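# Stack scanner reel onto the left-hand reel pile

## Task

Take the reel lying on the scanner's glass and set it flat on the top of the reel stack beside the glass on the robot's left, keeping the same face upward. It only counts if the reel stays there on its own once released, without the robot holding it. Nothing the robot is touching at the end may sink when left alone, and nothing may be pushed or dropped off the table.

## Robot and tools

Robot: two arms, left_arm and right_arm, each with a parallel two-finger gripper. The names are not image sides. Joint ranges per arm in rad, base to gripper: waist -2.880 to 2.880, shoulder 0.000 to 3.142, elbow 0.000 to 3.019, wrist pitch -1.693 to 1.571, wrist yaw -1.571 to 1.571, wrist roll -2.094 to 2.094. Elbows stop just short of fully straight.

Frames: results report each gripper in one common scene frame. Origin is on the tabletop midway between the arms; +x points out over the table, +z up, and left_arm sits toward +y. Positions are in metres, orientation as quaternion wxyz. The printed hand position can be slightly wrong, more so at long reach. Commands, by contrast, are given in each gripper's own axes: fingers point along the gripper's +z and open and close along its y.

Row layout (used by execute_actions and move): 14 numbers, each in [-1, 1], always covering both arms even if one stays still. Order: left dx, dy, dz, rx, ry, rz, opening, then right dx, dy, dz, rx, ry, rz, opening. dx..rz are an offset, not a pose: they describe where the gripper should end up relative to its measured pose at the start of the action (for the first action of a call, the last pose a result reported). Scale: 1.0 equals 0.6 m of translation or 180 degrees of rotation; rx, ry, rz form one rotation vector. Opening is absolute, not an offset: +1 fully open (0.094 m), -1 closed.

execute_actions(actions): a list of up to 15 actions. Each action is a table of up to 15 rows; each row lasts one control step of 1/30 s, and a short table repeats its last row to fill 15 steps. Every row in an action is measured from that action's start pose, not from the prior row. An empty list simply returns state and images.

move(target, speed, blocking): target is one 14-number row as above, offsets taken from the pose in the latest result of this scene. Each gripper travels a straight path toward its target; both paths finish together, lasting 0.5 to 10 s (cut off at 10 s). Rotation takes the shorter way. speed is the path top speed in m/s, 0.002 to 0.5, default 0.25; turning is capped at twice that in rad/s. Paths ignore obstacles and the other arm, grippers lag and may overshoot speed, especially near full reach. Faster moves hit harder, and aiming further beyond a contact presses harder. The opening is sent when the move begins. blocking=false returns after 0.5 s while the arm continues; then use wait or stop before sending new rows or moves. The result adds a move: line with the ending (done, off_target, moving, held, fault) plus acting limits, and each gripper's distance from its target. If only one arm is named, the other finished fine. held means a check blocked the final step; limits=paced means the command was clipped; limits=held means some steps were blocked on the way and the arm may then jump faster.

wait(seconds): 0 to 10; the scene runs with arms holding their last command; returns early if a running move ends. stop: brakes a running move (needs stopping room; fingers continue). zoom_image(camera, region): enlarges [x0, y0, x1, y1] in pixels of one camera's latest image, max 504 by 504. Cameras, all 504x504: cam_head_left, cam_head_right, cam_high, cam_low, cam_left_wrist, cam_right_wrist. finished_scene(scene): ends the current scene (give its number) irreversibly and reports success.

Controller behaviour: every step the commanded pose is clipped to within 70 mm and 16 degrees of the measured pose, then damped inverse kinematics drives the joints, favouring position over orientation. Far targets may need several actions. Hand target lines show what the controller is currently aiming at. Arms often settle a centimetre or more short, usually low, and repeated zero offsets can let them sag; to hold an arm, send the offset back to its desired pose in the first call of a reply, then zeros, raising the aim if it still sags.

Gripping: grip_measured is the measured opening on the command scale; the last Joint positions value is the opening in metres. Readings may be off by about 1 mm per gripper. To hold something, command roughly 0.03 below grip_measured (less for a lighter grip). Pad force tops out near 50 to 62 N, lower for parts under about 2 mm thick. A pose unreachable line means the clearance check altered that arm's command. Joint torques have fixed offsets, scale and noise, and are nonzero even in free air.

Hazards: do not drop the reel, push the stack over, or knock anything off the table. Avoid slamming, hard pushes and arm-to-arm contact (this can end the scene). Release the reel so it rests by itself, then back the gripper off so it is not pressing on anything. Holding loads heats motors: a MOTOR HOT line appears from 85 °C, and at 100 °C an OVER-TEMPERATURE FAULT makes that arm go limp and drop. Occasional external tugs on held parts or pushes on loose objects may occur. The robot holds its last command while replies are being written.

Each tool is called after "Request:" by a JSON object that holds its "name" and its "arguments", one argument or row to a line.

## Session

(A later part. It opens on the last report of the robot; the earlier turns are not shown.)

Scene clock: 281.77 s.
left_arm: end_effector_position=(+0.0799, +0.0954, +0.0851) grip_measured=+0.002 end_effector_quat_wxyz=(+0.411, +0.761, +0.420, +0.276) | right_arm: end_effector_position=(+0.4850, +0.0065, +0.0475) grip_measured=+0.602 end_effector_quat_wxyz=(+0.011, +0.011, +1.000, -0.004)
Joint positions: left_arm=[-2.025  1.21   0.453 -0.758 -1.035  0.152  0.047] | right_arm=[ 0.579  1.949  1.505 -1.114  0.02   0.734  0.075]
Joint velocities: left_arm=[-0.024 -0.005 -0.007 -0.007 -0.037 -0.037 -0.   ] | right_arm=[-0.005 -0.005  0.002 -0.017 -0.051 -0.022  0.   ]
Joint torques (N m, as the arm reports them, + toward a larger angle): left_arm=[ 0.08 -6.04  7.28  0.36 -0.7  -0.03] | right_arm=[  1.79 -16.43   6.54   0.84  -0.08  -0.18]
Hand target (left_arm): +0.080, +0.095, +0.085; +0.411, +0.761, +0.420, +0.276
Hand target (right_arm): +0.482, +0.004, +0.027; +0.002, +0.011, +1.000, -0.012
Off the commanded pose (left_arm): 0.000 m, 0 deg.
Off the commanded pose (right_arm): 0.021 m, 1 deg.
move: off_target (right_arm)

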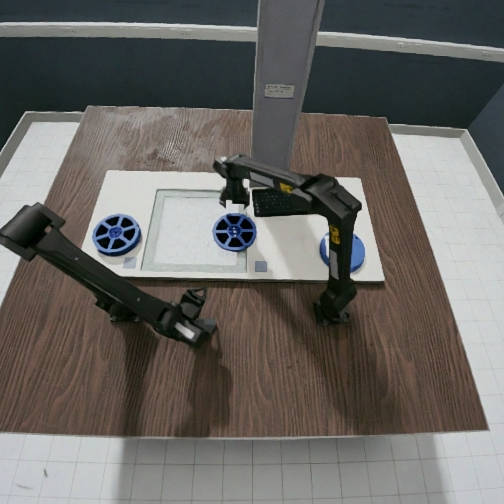

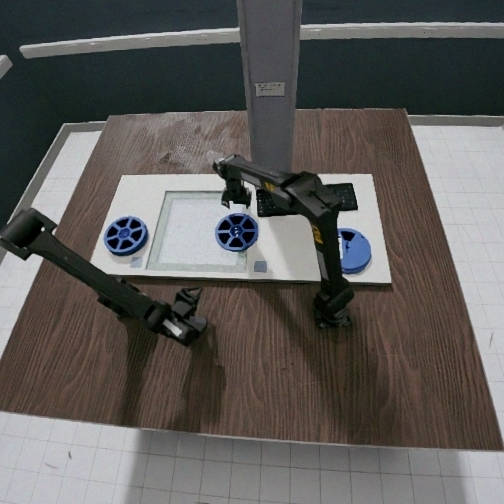

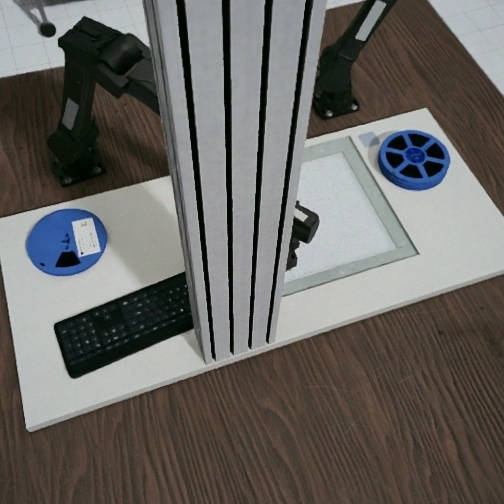

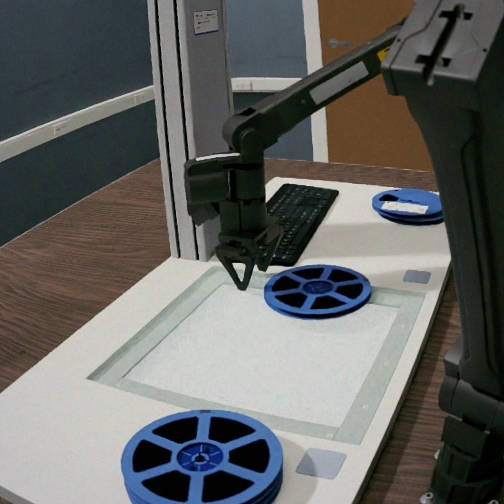

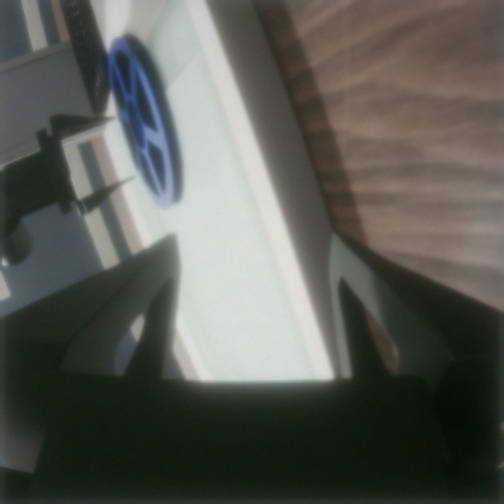

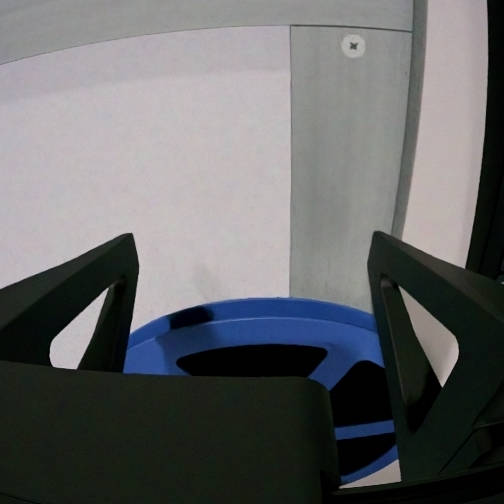

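Request:
{"name": "move", "arguments": {
  "target": [0,0,0,0,0,0,0.0, 0.2,0.0,0.012,0,0,0,0.6],
  "speed": 0.06
}}

Scene clock: 286.30 s.
left_arm: end_effector_position=(+0.0799, +0.0954, +0.0851) grip_measured=+0.002 end_effector_quat_wxyz=(+0.411, +0.761, +0.420, +0.276) | right_arm: end_effector_position=(+0.3739, +0.0089, +0.0385) grip_measured=+0.602 end_effector_quat_wxyz=(+0.011, +0.012, +1.000, -0.006)
Joint positions: left_arm=[-2.025  1.21   0.453 -0.758 -1.035  0.152  0.047] | right_arm=[ 0.731  1.787  1.232 -1.01   0.024  0.888  0.075]
Joint velocities: left_arm=[-0.024 -0.015  0.002  0.012 -0.037  0.007 -0.   ] | right_arm=[-0.005 -0.024 -0.002 -0.002  0.066 -0.095  0.001]
Joint torques (N m, as the arm reports them, + toward a larger angle): left_arm=[ 0.02 -5.72  7.24  0.35 -0.69 -0.04] | right_arm=[  3.02 -16.74   5.66   0.75  -0.02   0.01]
Hand target (left_arm): +0.080, +0.095, +0.085; +0.411, +0.761, +0.420, +0.276
Hand target (right_arm): +0.366, +0.010, +0.037; +0.013, +0.011, +1.000, -0.004
Off the commanded pose (left_arm): 0.000 m, 0 deg.
Off the commanded pose (right_arm): 0.009 m, 0 deg.
move: done

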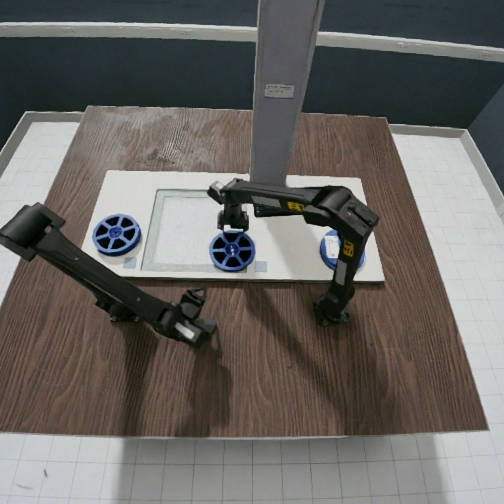

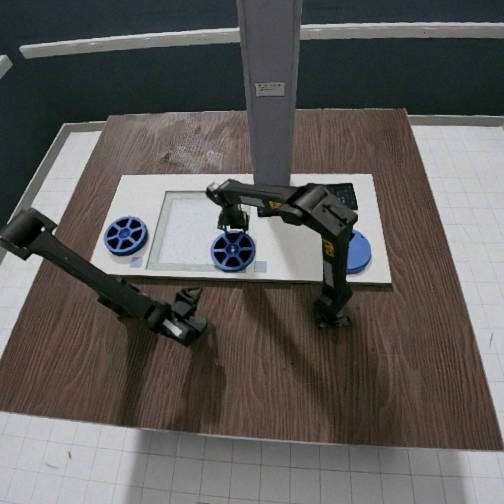

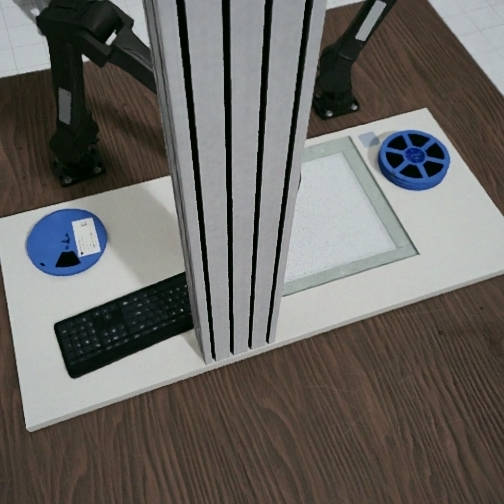

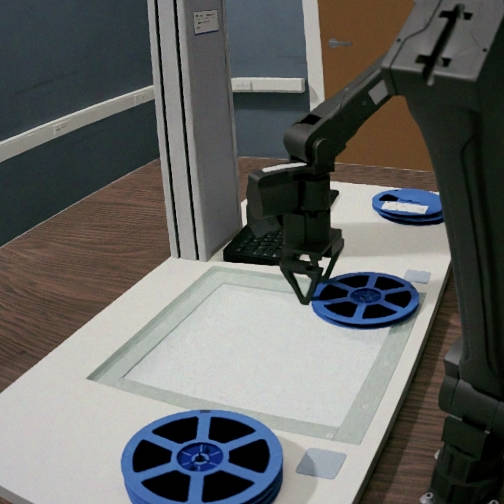

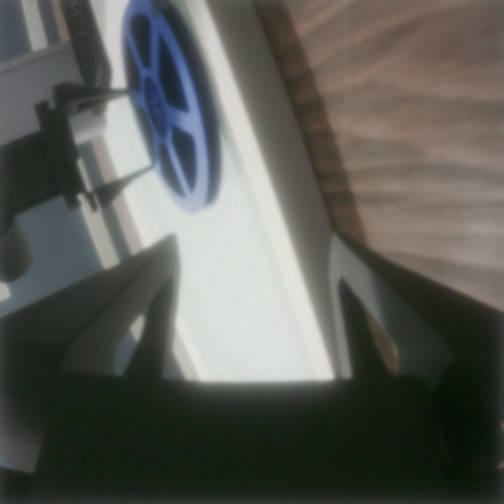

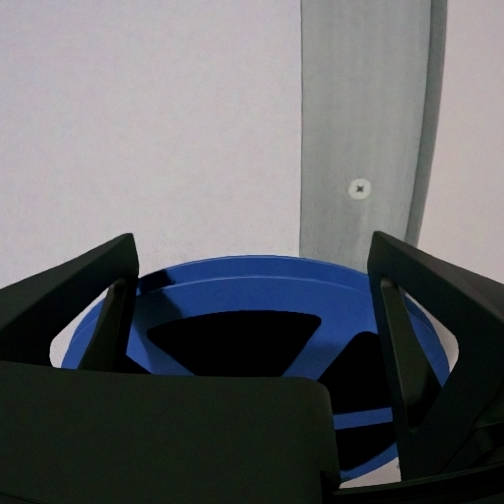

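Request:
{"name": "move", "arguments": {
  "target": [0,0,0,0,0,0,0.0, 0.125,0.0,-0.006,0,0,0,0.6],
  "speed": 0.06
}}

Request:
{"name": "zoom_image", "arguments": {
  "camera": "cam_head_left",
  "region": [140, 200, 300, 350]
}}

Scene clock: 292.73 s.
left_arm: end_effector_position=(+0.0799, +0.0954, +0.0851) grip_measured=+0.002 end_effector_quat_wxyz=(+0.411, +0.761, +0.420, +0.276) | right_arm: end_effector_position=(+0.3053, +0.0106, +0.0388) grip_measured=+0.602 end_effector_quat_wxyz=(+0.008, +0.012, +1.000, -0.011)
Joint positions: left_arm=[-2.025  1.21   0.453 -0.758 -1.035  0.152  0.047] | right_arm=[ 0.848  1.704  1.115 -0.992  0.025  1.004  0.075]
Joint velocities: left_arm=[-0.015 -0.005 -0.002 -0.017  0.051  0.007  0.   ] | right_arm=[-0.015 -0.005 -0.022  0.007  0.066  0.037  0.002]
Joint torques (N m, as the arm reports them, + toward a larger angle): left_arm=[ 0.13 -6.01  7.27  0.38 -0.69 -0.03] | right_arm=[  2.79 -15.42   5.7    0.72  -0.01  -0.03]
Hand target (left_arm): +0.080, +0.095, +0.085; +0.411, +0.761, +0.420, +0.276
Hand target (right_arm): +0.299, +0.011, +0.040; +0.012, +0.012, +1.000, -0.006
Off the commanded pose (left_arm): 0.000 m, 0 deg.
Off the commanded pose (right_arm): 0.007 m, 1 deg.
move: done

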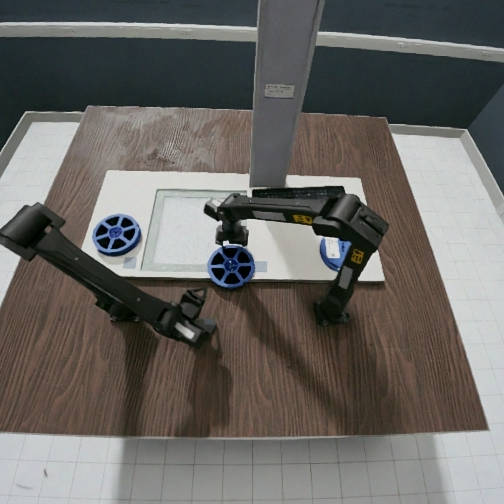

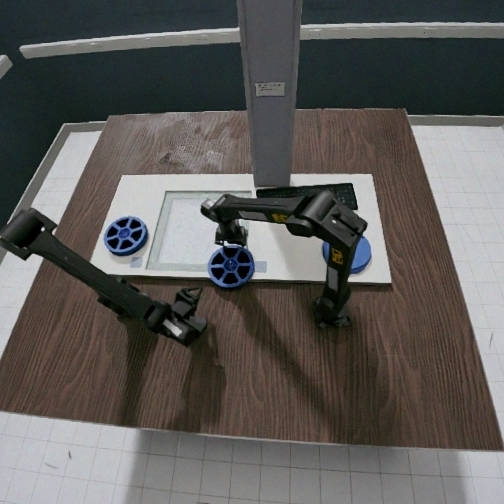

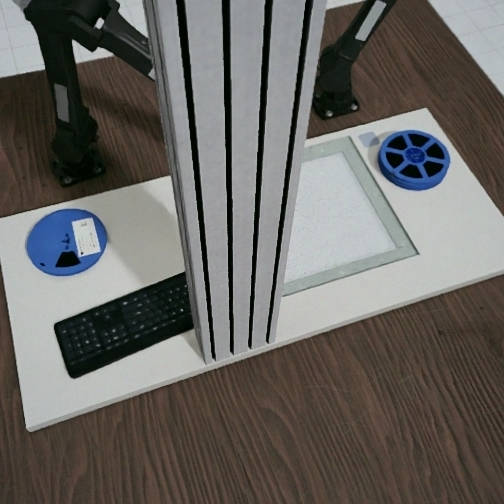

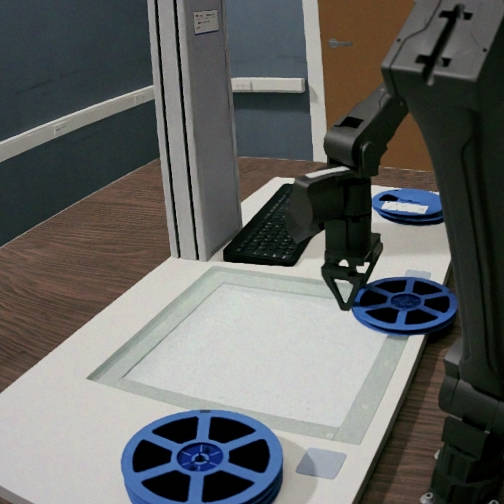

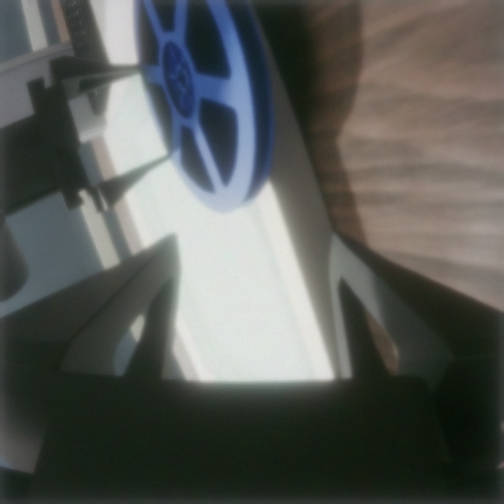

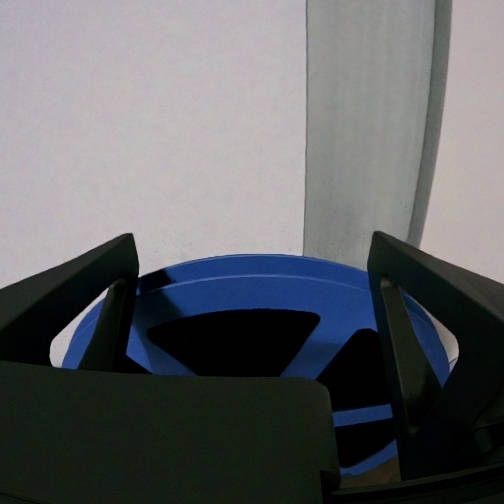

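Region (140, 200, 300, 350) of cam_head_left's 504x504 image, scaled by 3.150, with more detail than that image has; it fills the top 472 rows of this view, and the rest is white.

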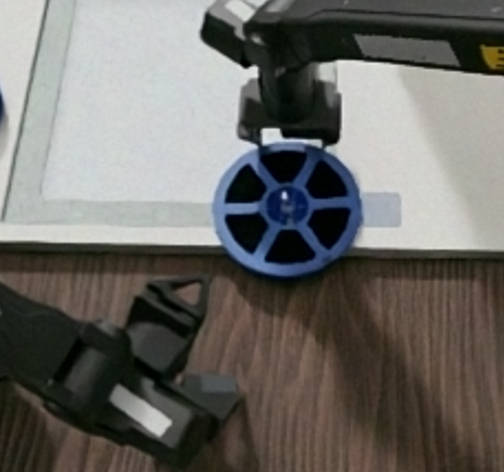

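Request:
{"name": "move", "arguments": {
  "target": [-0.055,-0.032,0.096,0,0,-0.028,-0.25, 0,0,0,0,0,0,0.6],
  "speed": 0.08
}}

Request:
{"name": "zoom_image", "arguments": {
  "camera": "cam_head_left",
  "region": [140, 200, 300, 350]
}}

Scene clock: 305.23 s.
left_arm: end_effector_position=(+0.0989, +0.0512, +0.0367) grip_measured=-0.248 end_effector_quat_wxyz=(+0.423, +0.740, +0.454, +0.259) | right_arm: end_effector_position=(+0.3053, +0.0106, +0.0388) grip_measured=+0.602 end_effector_quat_wxyz=(+0.008, +0.012, +1.000, -0.011)
Joint positions: left_arm=[-1.891  1.438  0.448 -0.313 -1.015  0.311  0.035] | right_arm=[ 0.848  1.704  1.115 -0.992  0.025  1.004  0.075]
Joint velocities: left_arm=[ 0.015  0.005 -0.012  0.012 -0.051  0.11  -0.   ] | right_arm=[-0.005  0.005  0.012  0.007  0.037  0.037  0.   ]
Joint torques (N m, as the arm reports them, + toward a larger angle): left_arm=[ 0.7  -7.98  5.56  1.21 -0.54  0.05] | right_arm=[  1.75 -14.25   6.71   0.25  -0.07  -0.16]
Hand target (left_arm): +0.100, +0.051, +0.036; +0.423, +0.741, +0.453, +0.259
Hand target (right_arm): +0.305, +0.011, +0.039; +0.008, +0.012, +1.000, -0.011
Off the commanded pose (left_arm): 0.001 m, 0 deg.
Off the commanded pose (right_arm): 0.000 m, 0 deg.
move: done

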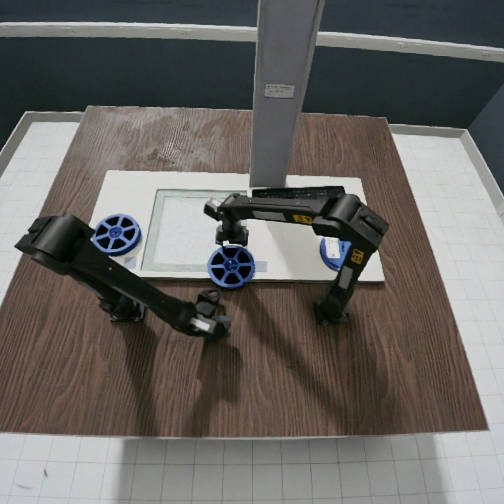

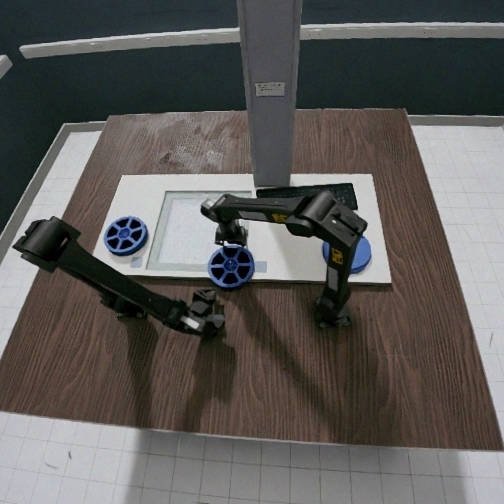

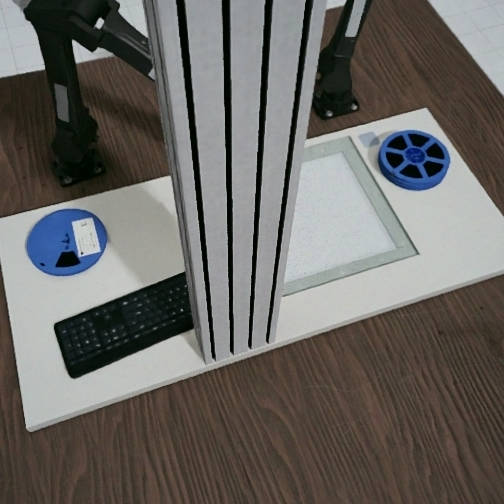

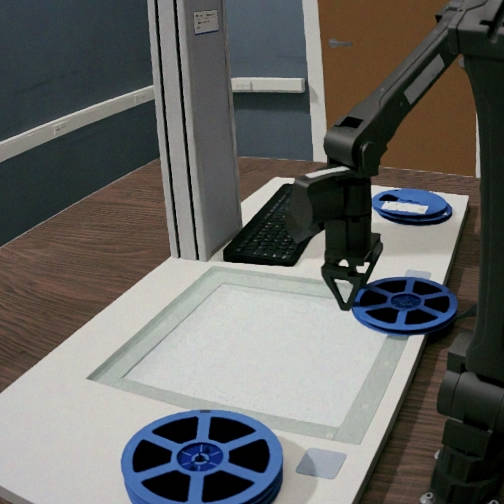

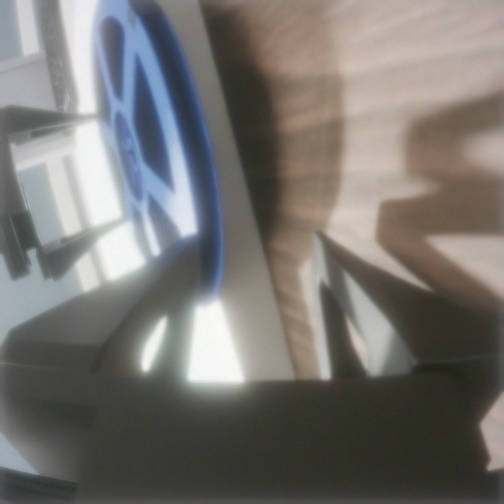

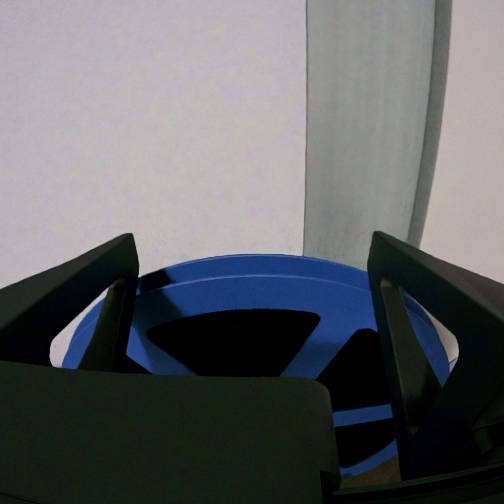

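Region (140, 200, 300, 350) of cam_head_left's 504x504 image, scaled by 3.150, with more detail than that image has; it fills the top 472 rows of this view, and the rest is white.

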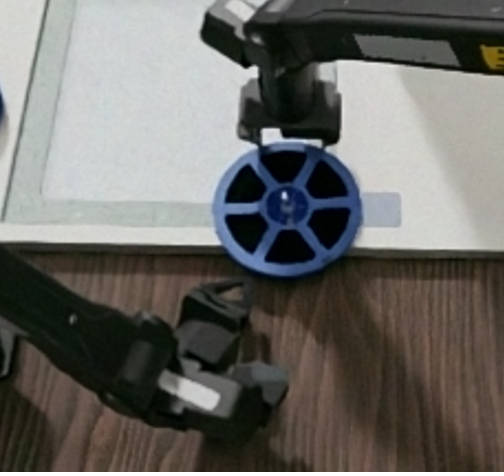

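Request:
{"name": "move", "arguments": {
  "target": [-0.017,0.0255,0.043,0,0,0,-0.25, 0,0,0,0,0,0,0.6],
  "speed": 0.04
}}

Request:
{"name": "zoom_image", "arguments": {
  "camera": "cam_low",
  "region": [340, 240, 504, 380]
}}

Scene clock: 309.53 s.
left_arm: end_effector_position=(+0.1216, +0.0370, +0.0343) grip_measured=-0.248 end_effector_quat_wxyz=(+0.419, +0.741, +0.455, +0.263) | right_arm: end_effector_position=(+0.3053, +0.0106, +0.0388) grip_measured=+0.602 end_effector_quat_wxyz=(+0.008, +0.012, +1.000, -0.011)
Joint positions: left_arm=[-1.797  1.46   0.448 -0.174 -0.987  0.464  0.035] | right_arm=[ 0.848  1.704  1.115 -0.992  0.025  1.004  0.075]
Joint velocities: left_arm=[-0.024 -0.005  0.002 -0.002 -0.022 -0.007 -0.001] | right_arm=[-0.015  0.005  0.007 -0.017 -0.037 -0.081 -0.   ]
Joint torques (N m, as the arm reports them, + toward a larger angle): left_arm=[ 0.63 -7.93  7.12  1.43 -0.48  0.08] | right_arm=[  1.87 -14.1    6.71   0.25  -0.07  -0.16]
Hand target (left_arm): +0.121, +0.029, +0.037; +0.423, +0.740, +0.455, +0.260
Hand target (right_arm): +0.305, +0.011, +0.039; +0.008, +0.012, +1.000, -0.011
Off the commanded pose (left_arm): 0.009 m, 1 deg.
Off the commanded pose (right_arm): 0.000 m, 0 deg.
move: done

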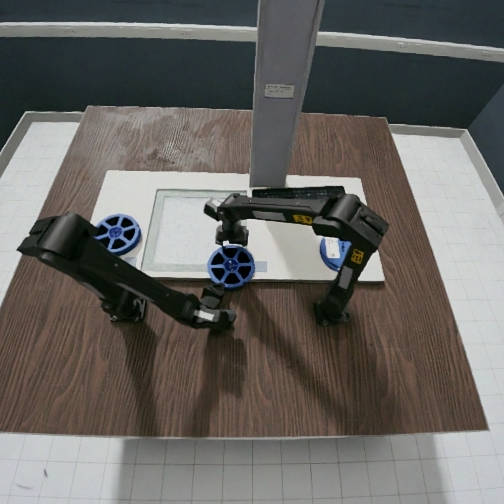

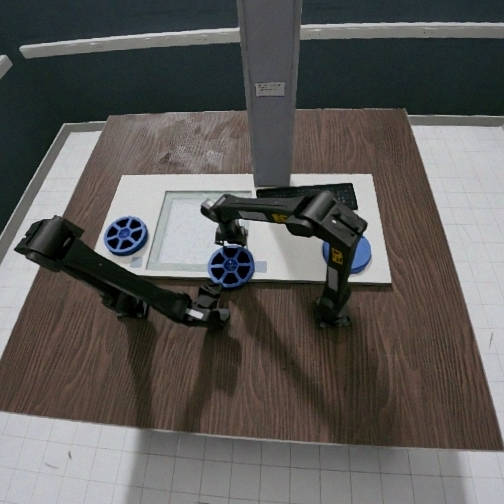

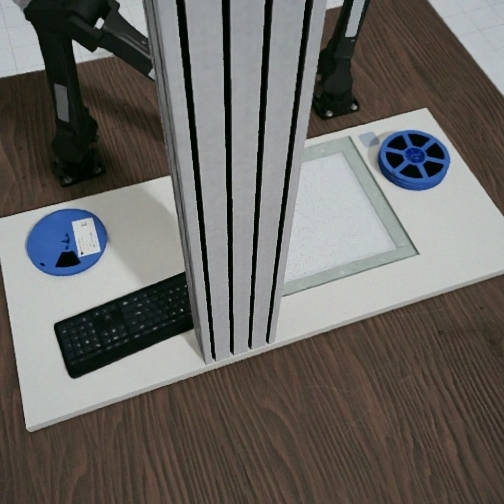

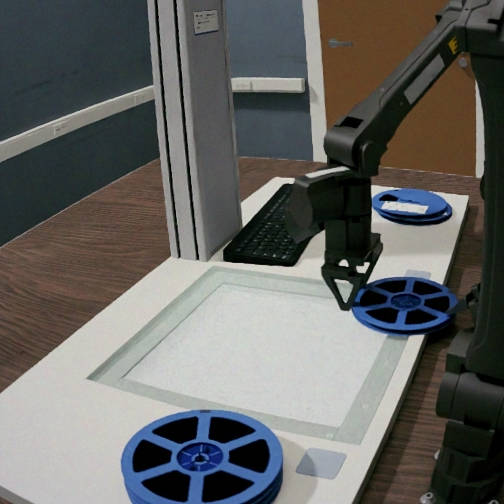

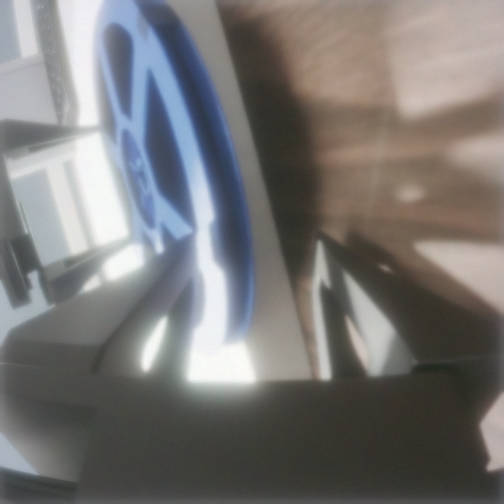

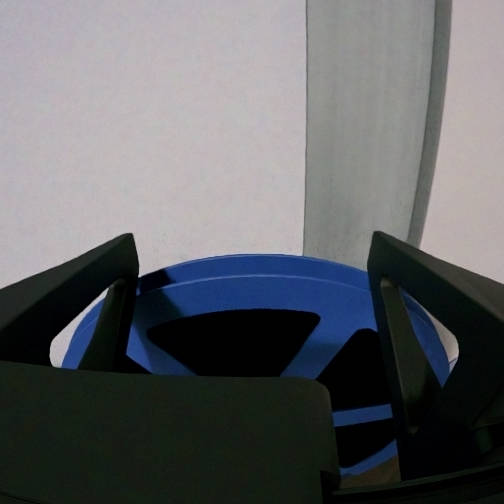

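Region (340, 240, 504, 380) of cam_low's 504x504 image, scaled by 3.073, with more detail than that image has; it fills the top 430 rows of this view, and the rest is white.

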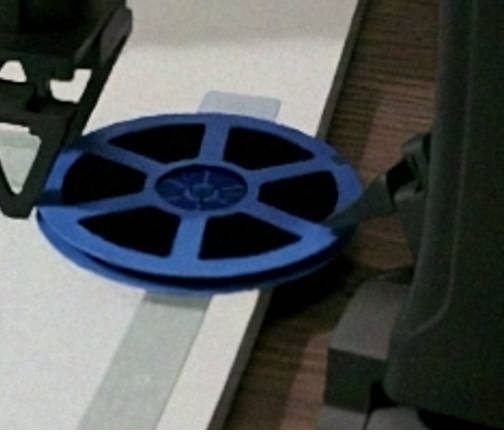

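Request:
{"name": "move", "arguments": {
  "target": [-0.015,0.033,0.042,0,0,0,-0.25, 0,0,0,0,0,0,0.6],
  "speed": 0.04
}}

Request:
{"name": "zoom_image", "arguments": {
  "camera": "cam_low",
  "region": [340, 240, 504, 380]
}}

Scene clock: 315.10 s.
left_arm: end_effector_position=(+0.1463, +0.0287, +0.0324) grip_measured=-0.248 end_effector_quat_wxyz=(+0.410, +0.744, +0.453, +0.270) | right_arm: end_effector_position=(+0.3053, +0.0106, +0.0388) grip_measured=+0.602 end_effector_quat_wxyz=(+0.008, +0.012, +1.000, -0.011)
Joint positions: left_arm=[-1.706  1.474  0.448 -0.07  -0.949  0.6    0.035] | right_arm=[ 0.848  1.704  1.115 -0.992  0.025  1.004  0.075]
Joint velocities: left_arm=[-0.015 -0.005 -0.007 -0.012 -0.007 -0.022 -0.001] | right_arm=[ 0.005 -0.005 -0.007 -0.027 -0.022  0.051  0.   ]
Joint torques (N m, as the arm reports them, + toward a larger angle): left_arm=[ 0.82 -7.99  8.16  1.7  -0.48  0.09] | right_arm=[  1.8  -14.15   6.7    0.25  -0.06  -0.16]
Hand target (left_arm): +0.146, +0.015, +0.038; +0.418, +0.740, +0.455, +0.264
Hand target (right_arm): +0.305, +0.011, +0.039; +0.008, +0.012, +1.000, -0.011
Off the commanded pose (left_arm): 0.015 m, 1 deg.
Off the commanded pose (right_arm): 0.000 m, 0 deg.
move: off_target (left_arm)

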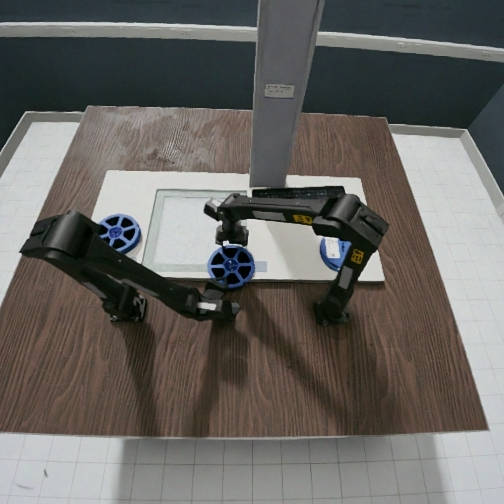

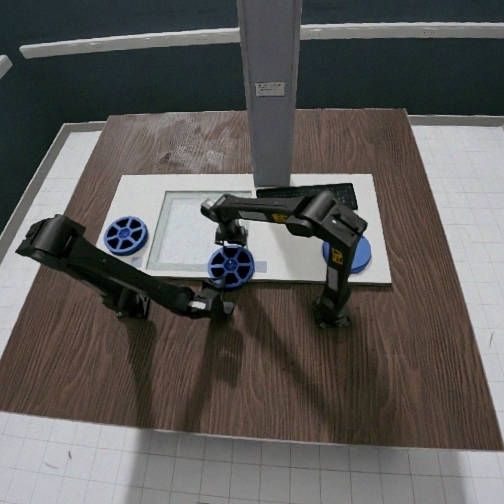

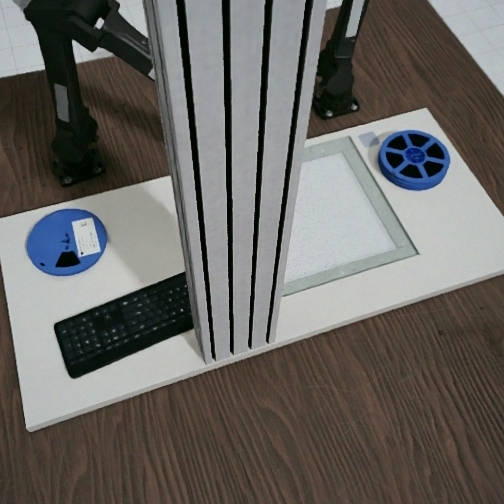

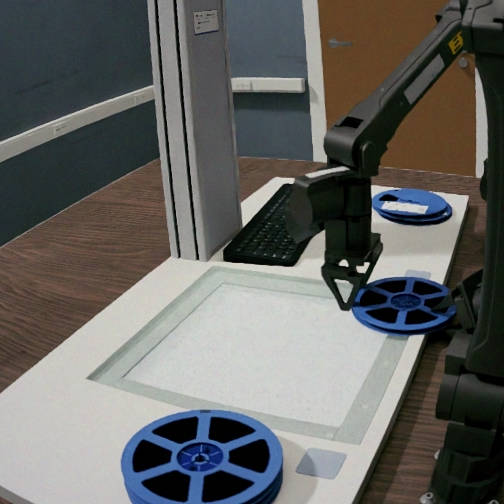

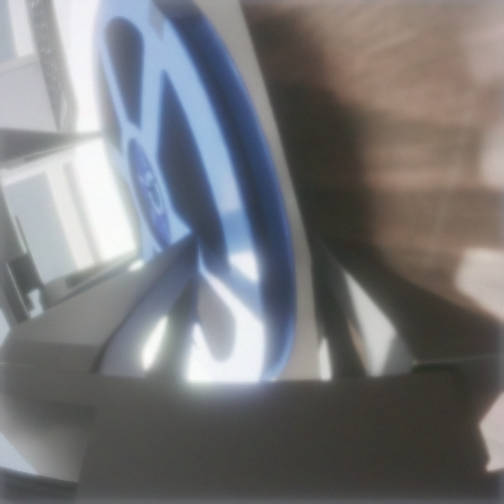

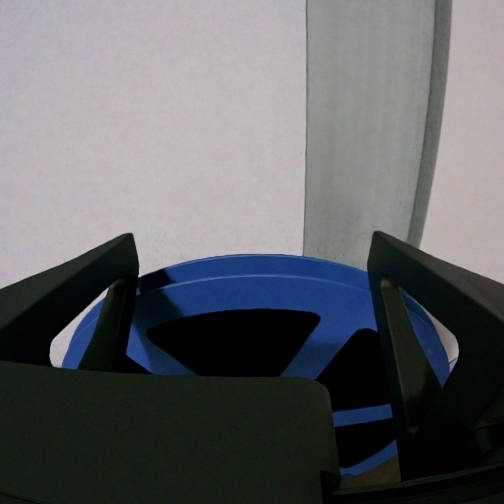

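Region (340, 240, 504, 380) of cam_low's 504x504 image, scaled by 3.073, with more detail than that image has; it fills the top 430 rows of this view, and the rest is white.

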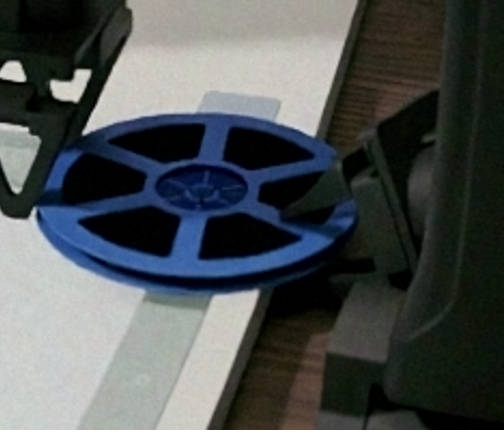

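Request:
{"name": "move", "arguments": {
  "target": [-0.01,0.085,-0.032,-0.10,0,0,-0.25, 0,0,0,0,0,0,0.6],
  "speed": 0.04
}}

Request:
{"name": "zoom_image", "arguments": {
  "camera": "cam_low",
  "region": [340, 220, 504, 360]
}}

Scene clock: 323.37 s.
left_arm: end_effector_position=(+0.1532, +0.0180, +0.0854) grip_measured=-0.248 end_effector_quat_wxyz=(+0.517, +0.671, +0.412, +0.336) | right_arm: end_effector_position=(+0.3054, +0.0105, +0.0388) grip_measured=+0.602 end_effector_quat_wxyz=(+0.008, +0.012, +1.000, -0.011)
Joint positions: left_arm=[-1.742  1.48   0.391  0.368 -1.199  0.91   0.035] | right_arm=[ 0.848  1.704  1.115 -0.992  0.026  1.004  0.075]
Joint velocities: left_arm=[-0.005  0.005 -0.007  0.037  0.007  0.051 -0.   ] | right_arm=[-0.015 -0.005 -0.002 -0.012 -0.051 -0.022  0.001]
Joint torques (N m, as the arm reports them, + toward a larger angle): left_arm=[-0.09 -8.09  5.44  2.21 -0.76  0.06] | right_arm=[  1.73 -14.21   6.72   0.25  -0.09  -0.16]
Hand target (left_arm): +0.152, +0.018, +0.086; +0.520, +0.671, +0.407, +0.338
Hand target (right_arm): +0.305, +0.011, +0.039; +0.008, +0.012, +1.000, -0.011
Off the commanded pose (left_arm): 0.001 m, 1 deg.
Off the commanded pose (right_arm): 0.000 m, 0 deg.
move: done

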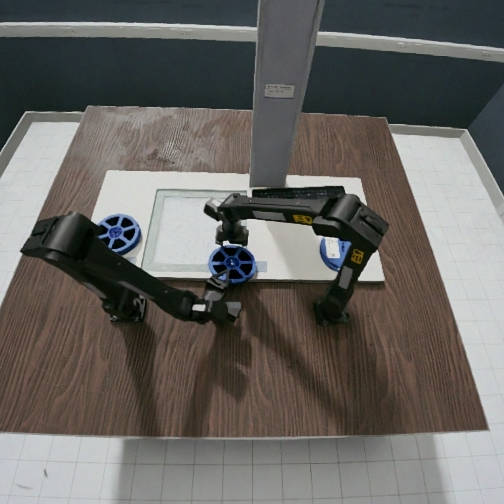

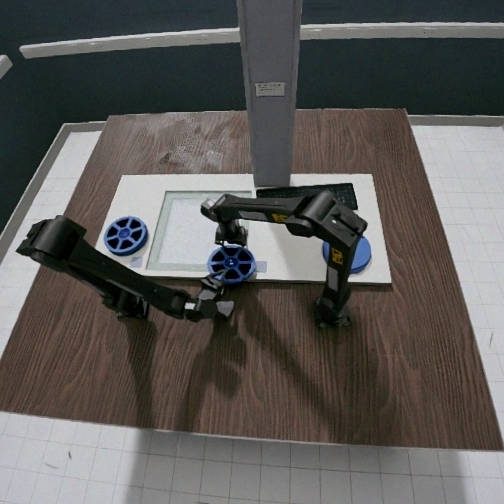

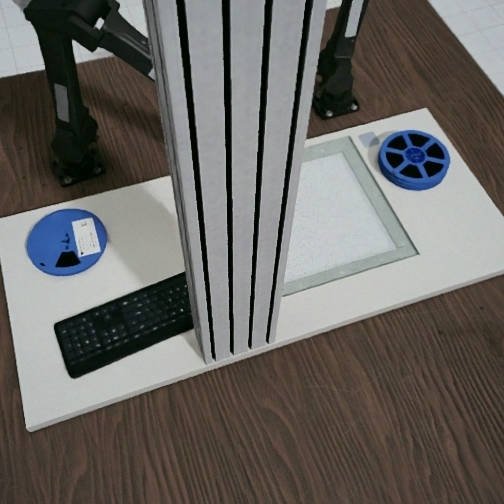

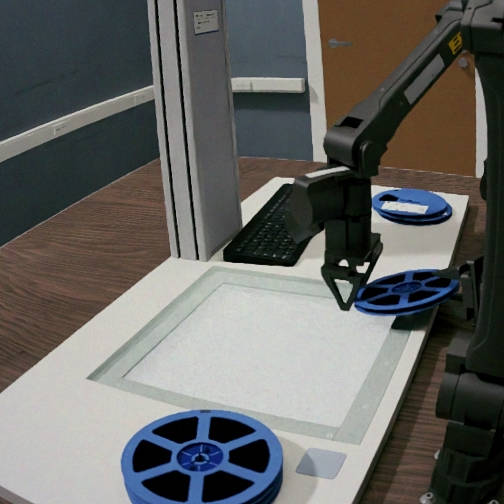

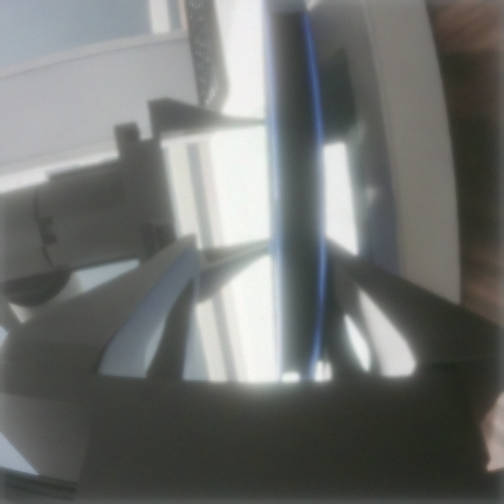

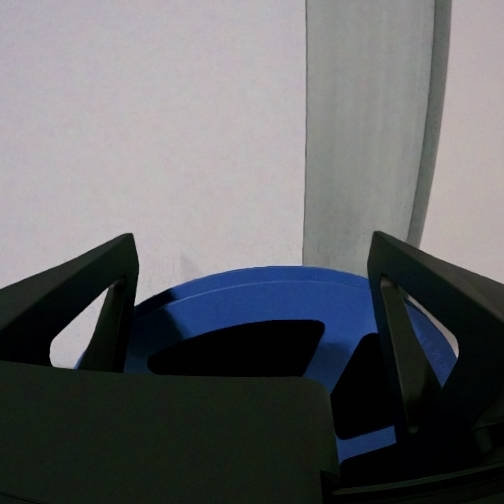

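Region (340, 220, 504, 360) of cam_low's 504x504 image, scaled by 3.073, with more detail than that image has; it fills the top 430 rows of this view, and the rest is white.

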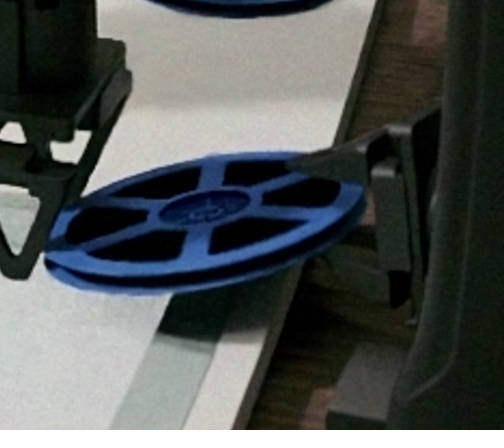

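Request:
{"name": "move", "arguments": {
  "target": [0,-0.018,0.0,0,0,0,-0.79, 0,0,0,0,0,0,0.6],
  "speed": 0.03
}}

Scene clock: 327.87 s.
left_arm: end_effector_position=(+0.1515, +0.0186, +0.0764) grip_measured=-0.775 end_effector_quat_wxyz=(+0.513, +0.675, +0.408, +0.339) | right_arm: end_effector_position=(+0.3062, +0.0100, +0.0388) grip_measured=+0.602 end_effector_quat_wxyz=(+0.010, +0.012, +1.000, -0.013)
Joint positions: left_arm=[-1.748  1.512  0.39   0.382 -1.202  0.904  0.011] | right_arm=[ 0.848  1.704  1.115 -0.992  0.03   1.005  0.075]
Joint velocities: left_arm=[-0.015 -0.005  0.002  0.002  0.037  0.022 -0.001] | right_arm=[-0.015  0.005 -0.007 -0.007 -0.022  0.022 -0.001]
Joint torques (N m, as the arm reports them, + toward a larger angle): left_arm=[-0.11 -7.78  4.98  1.9  -0.7  -0.1 ] | right_arm=[  1.85 -14.18   6.68   0.22  -0.23  -0.15]
Hand target (left_arm): +0.151, +0.020, +0.075; +0.517, +0.671, +0.412, +0.336
Hand target (right_arm): +0.305, +0.011, +0.039; +0.008, +0.012, +1.000, -0.011
Off the commanded pose (left_arm): 0.002 m, 1 deg.
Off the commanded pose (right_arm): 0.001 m, 0 deg.
move: done

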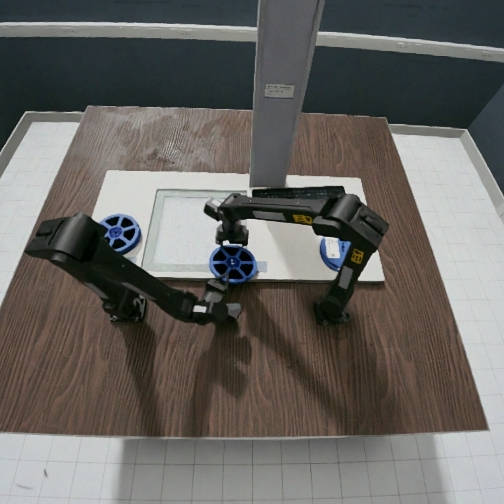

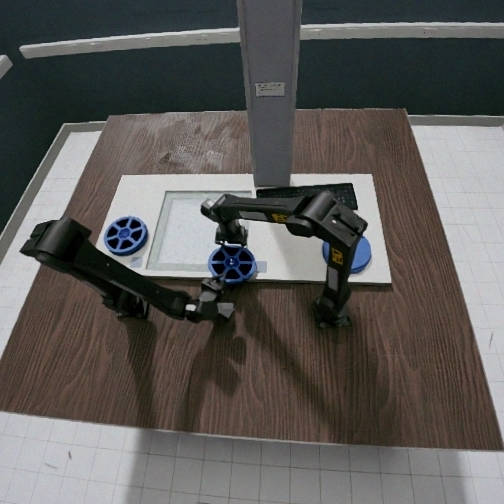

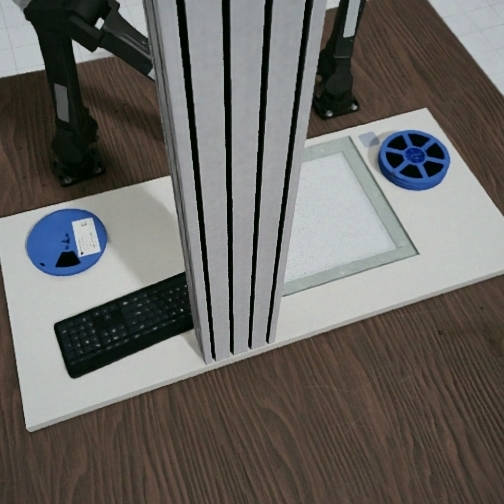

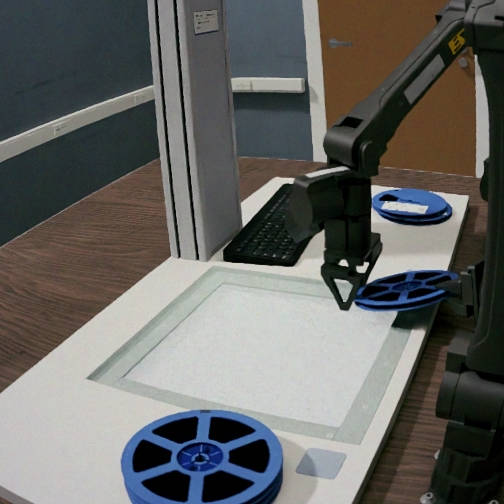

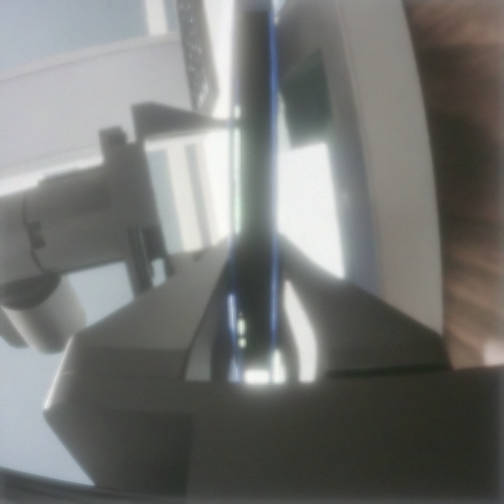

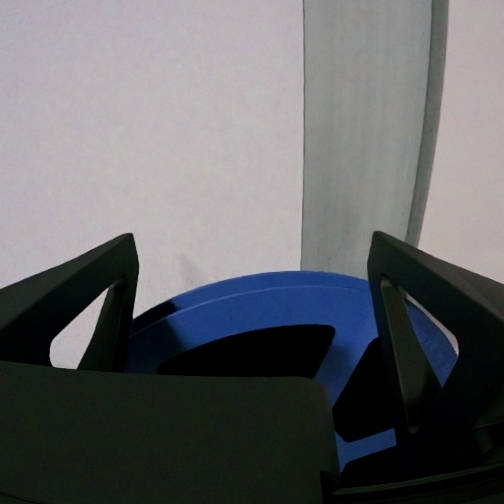

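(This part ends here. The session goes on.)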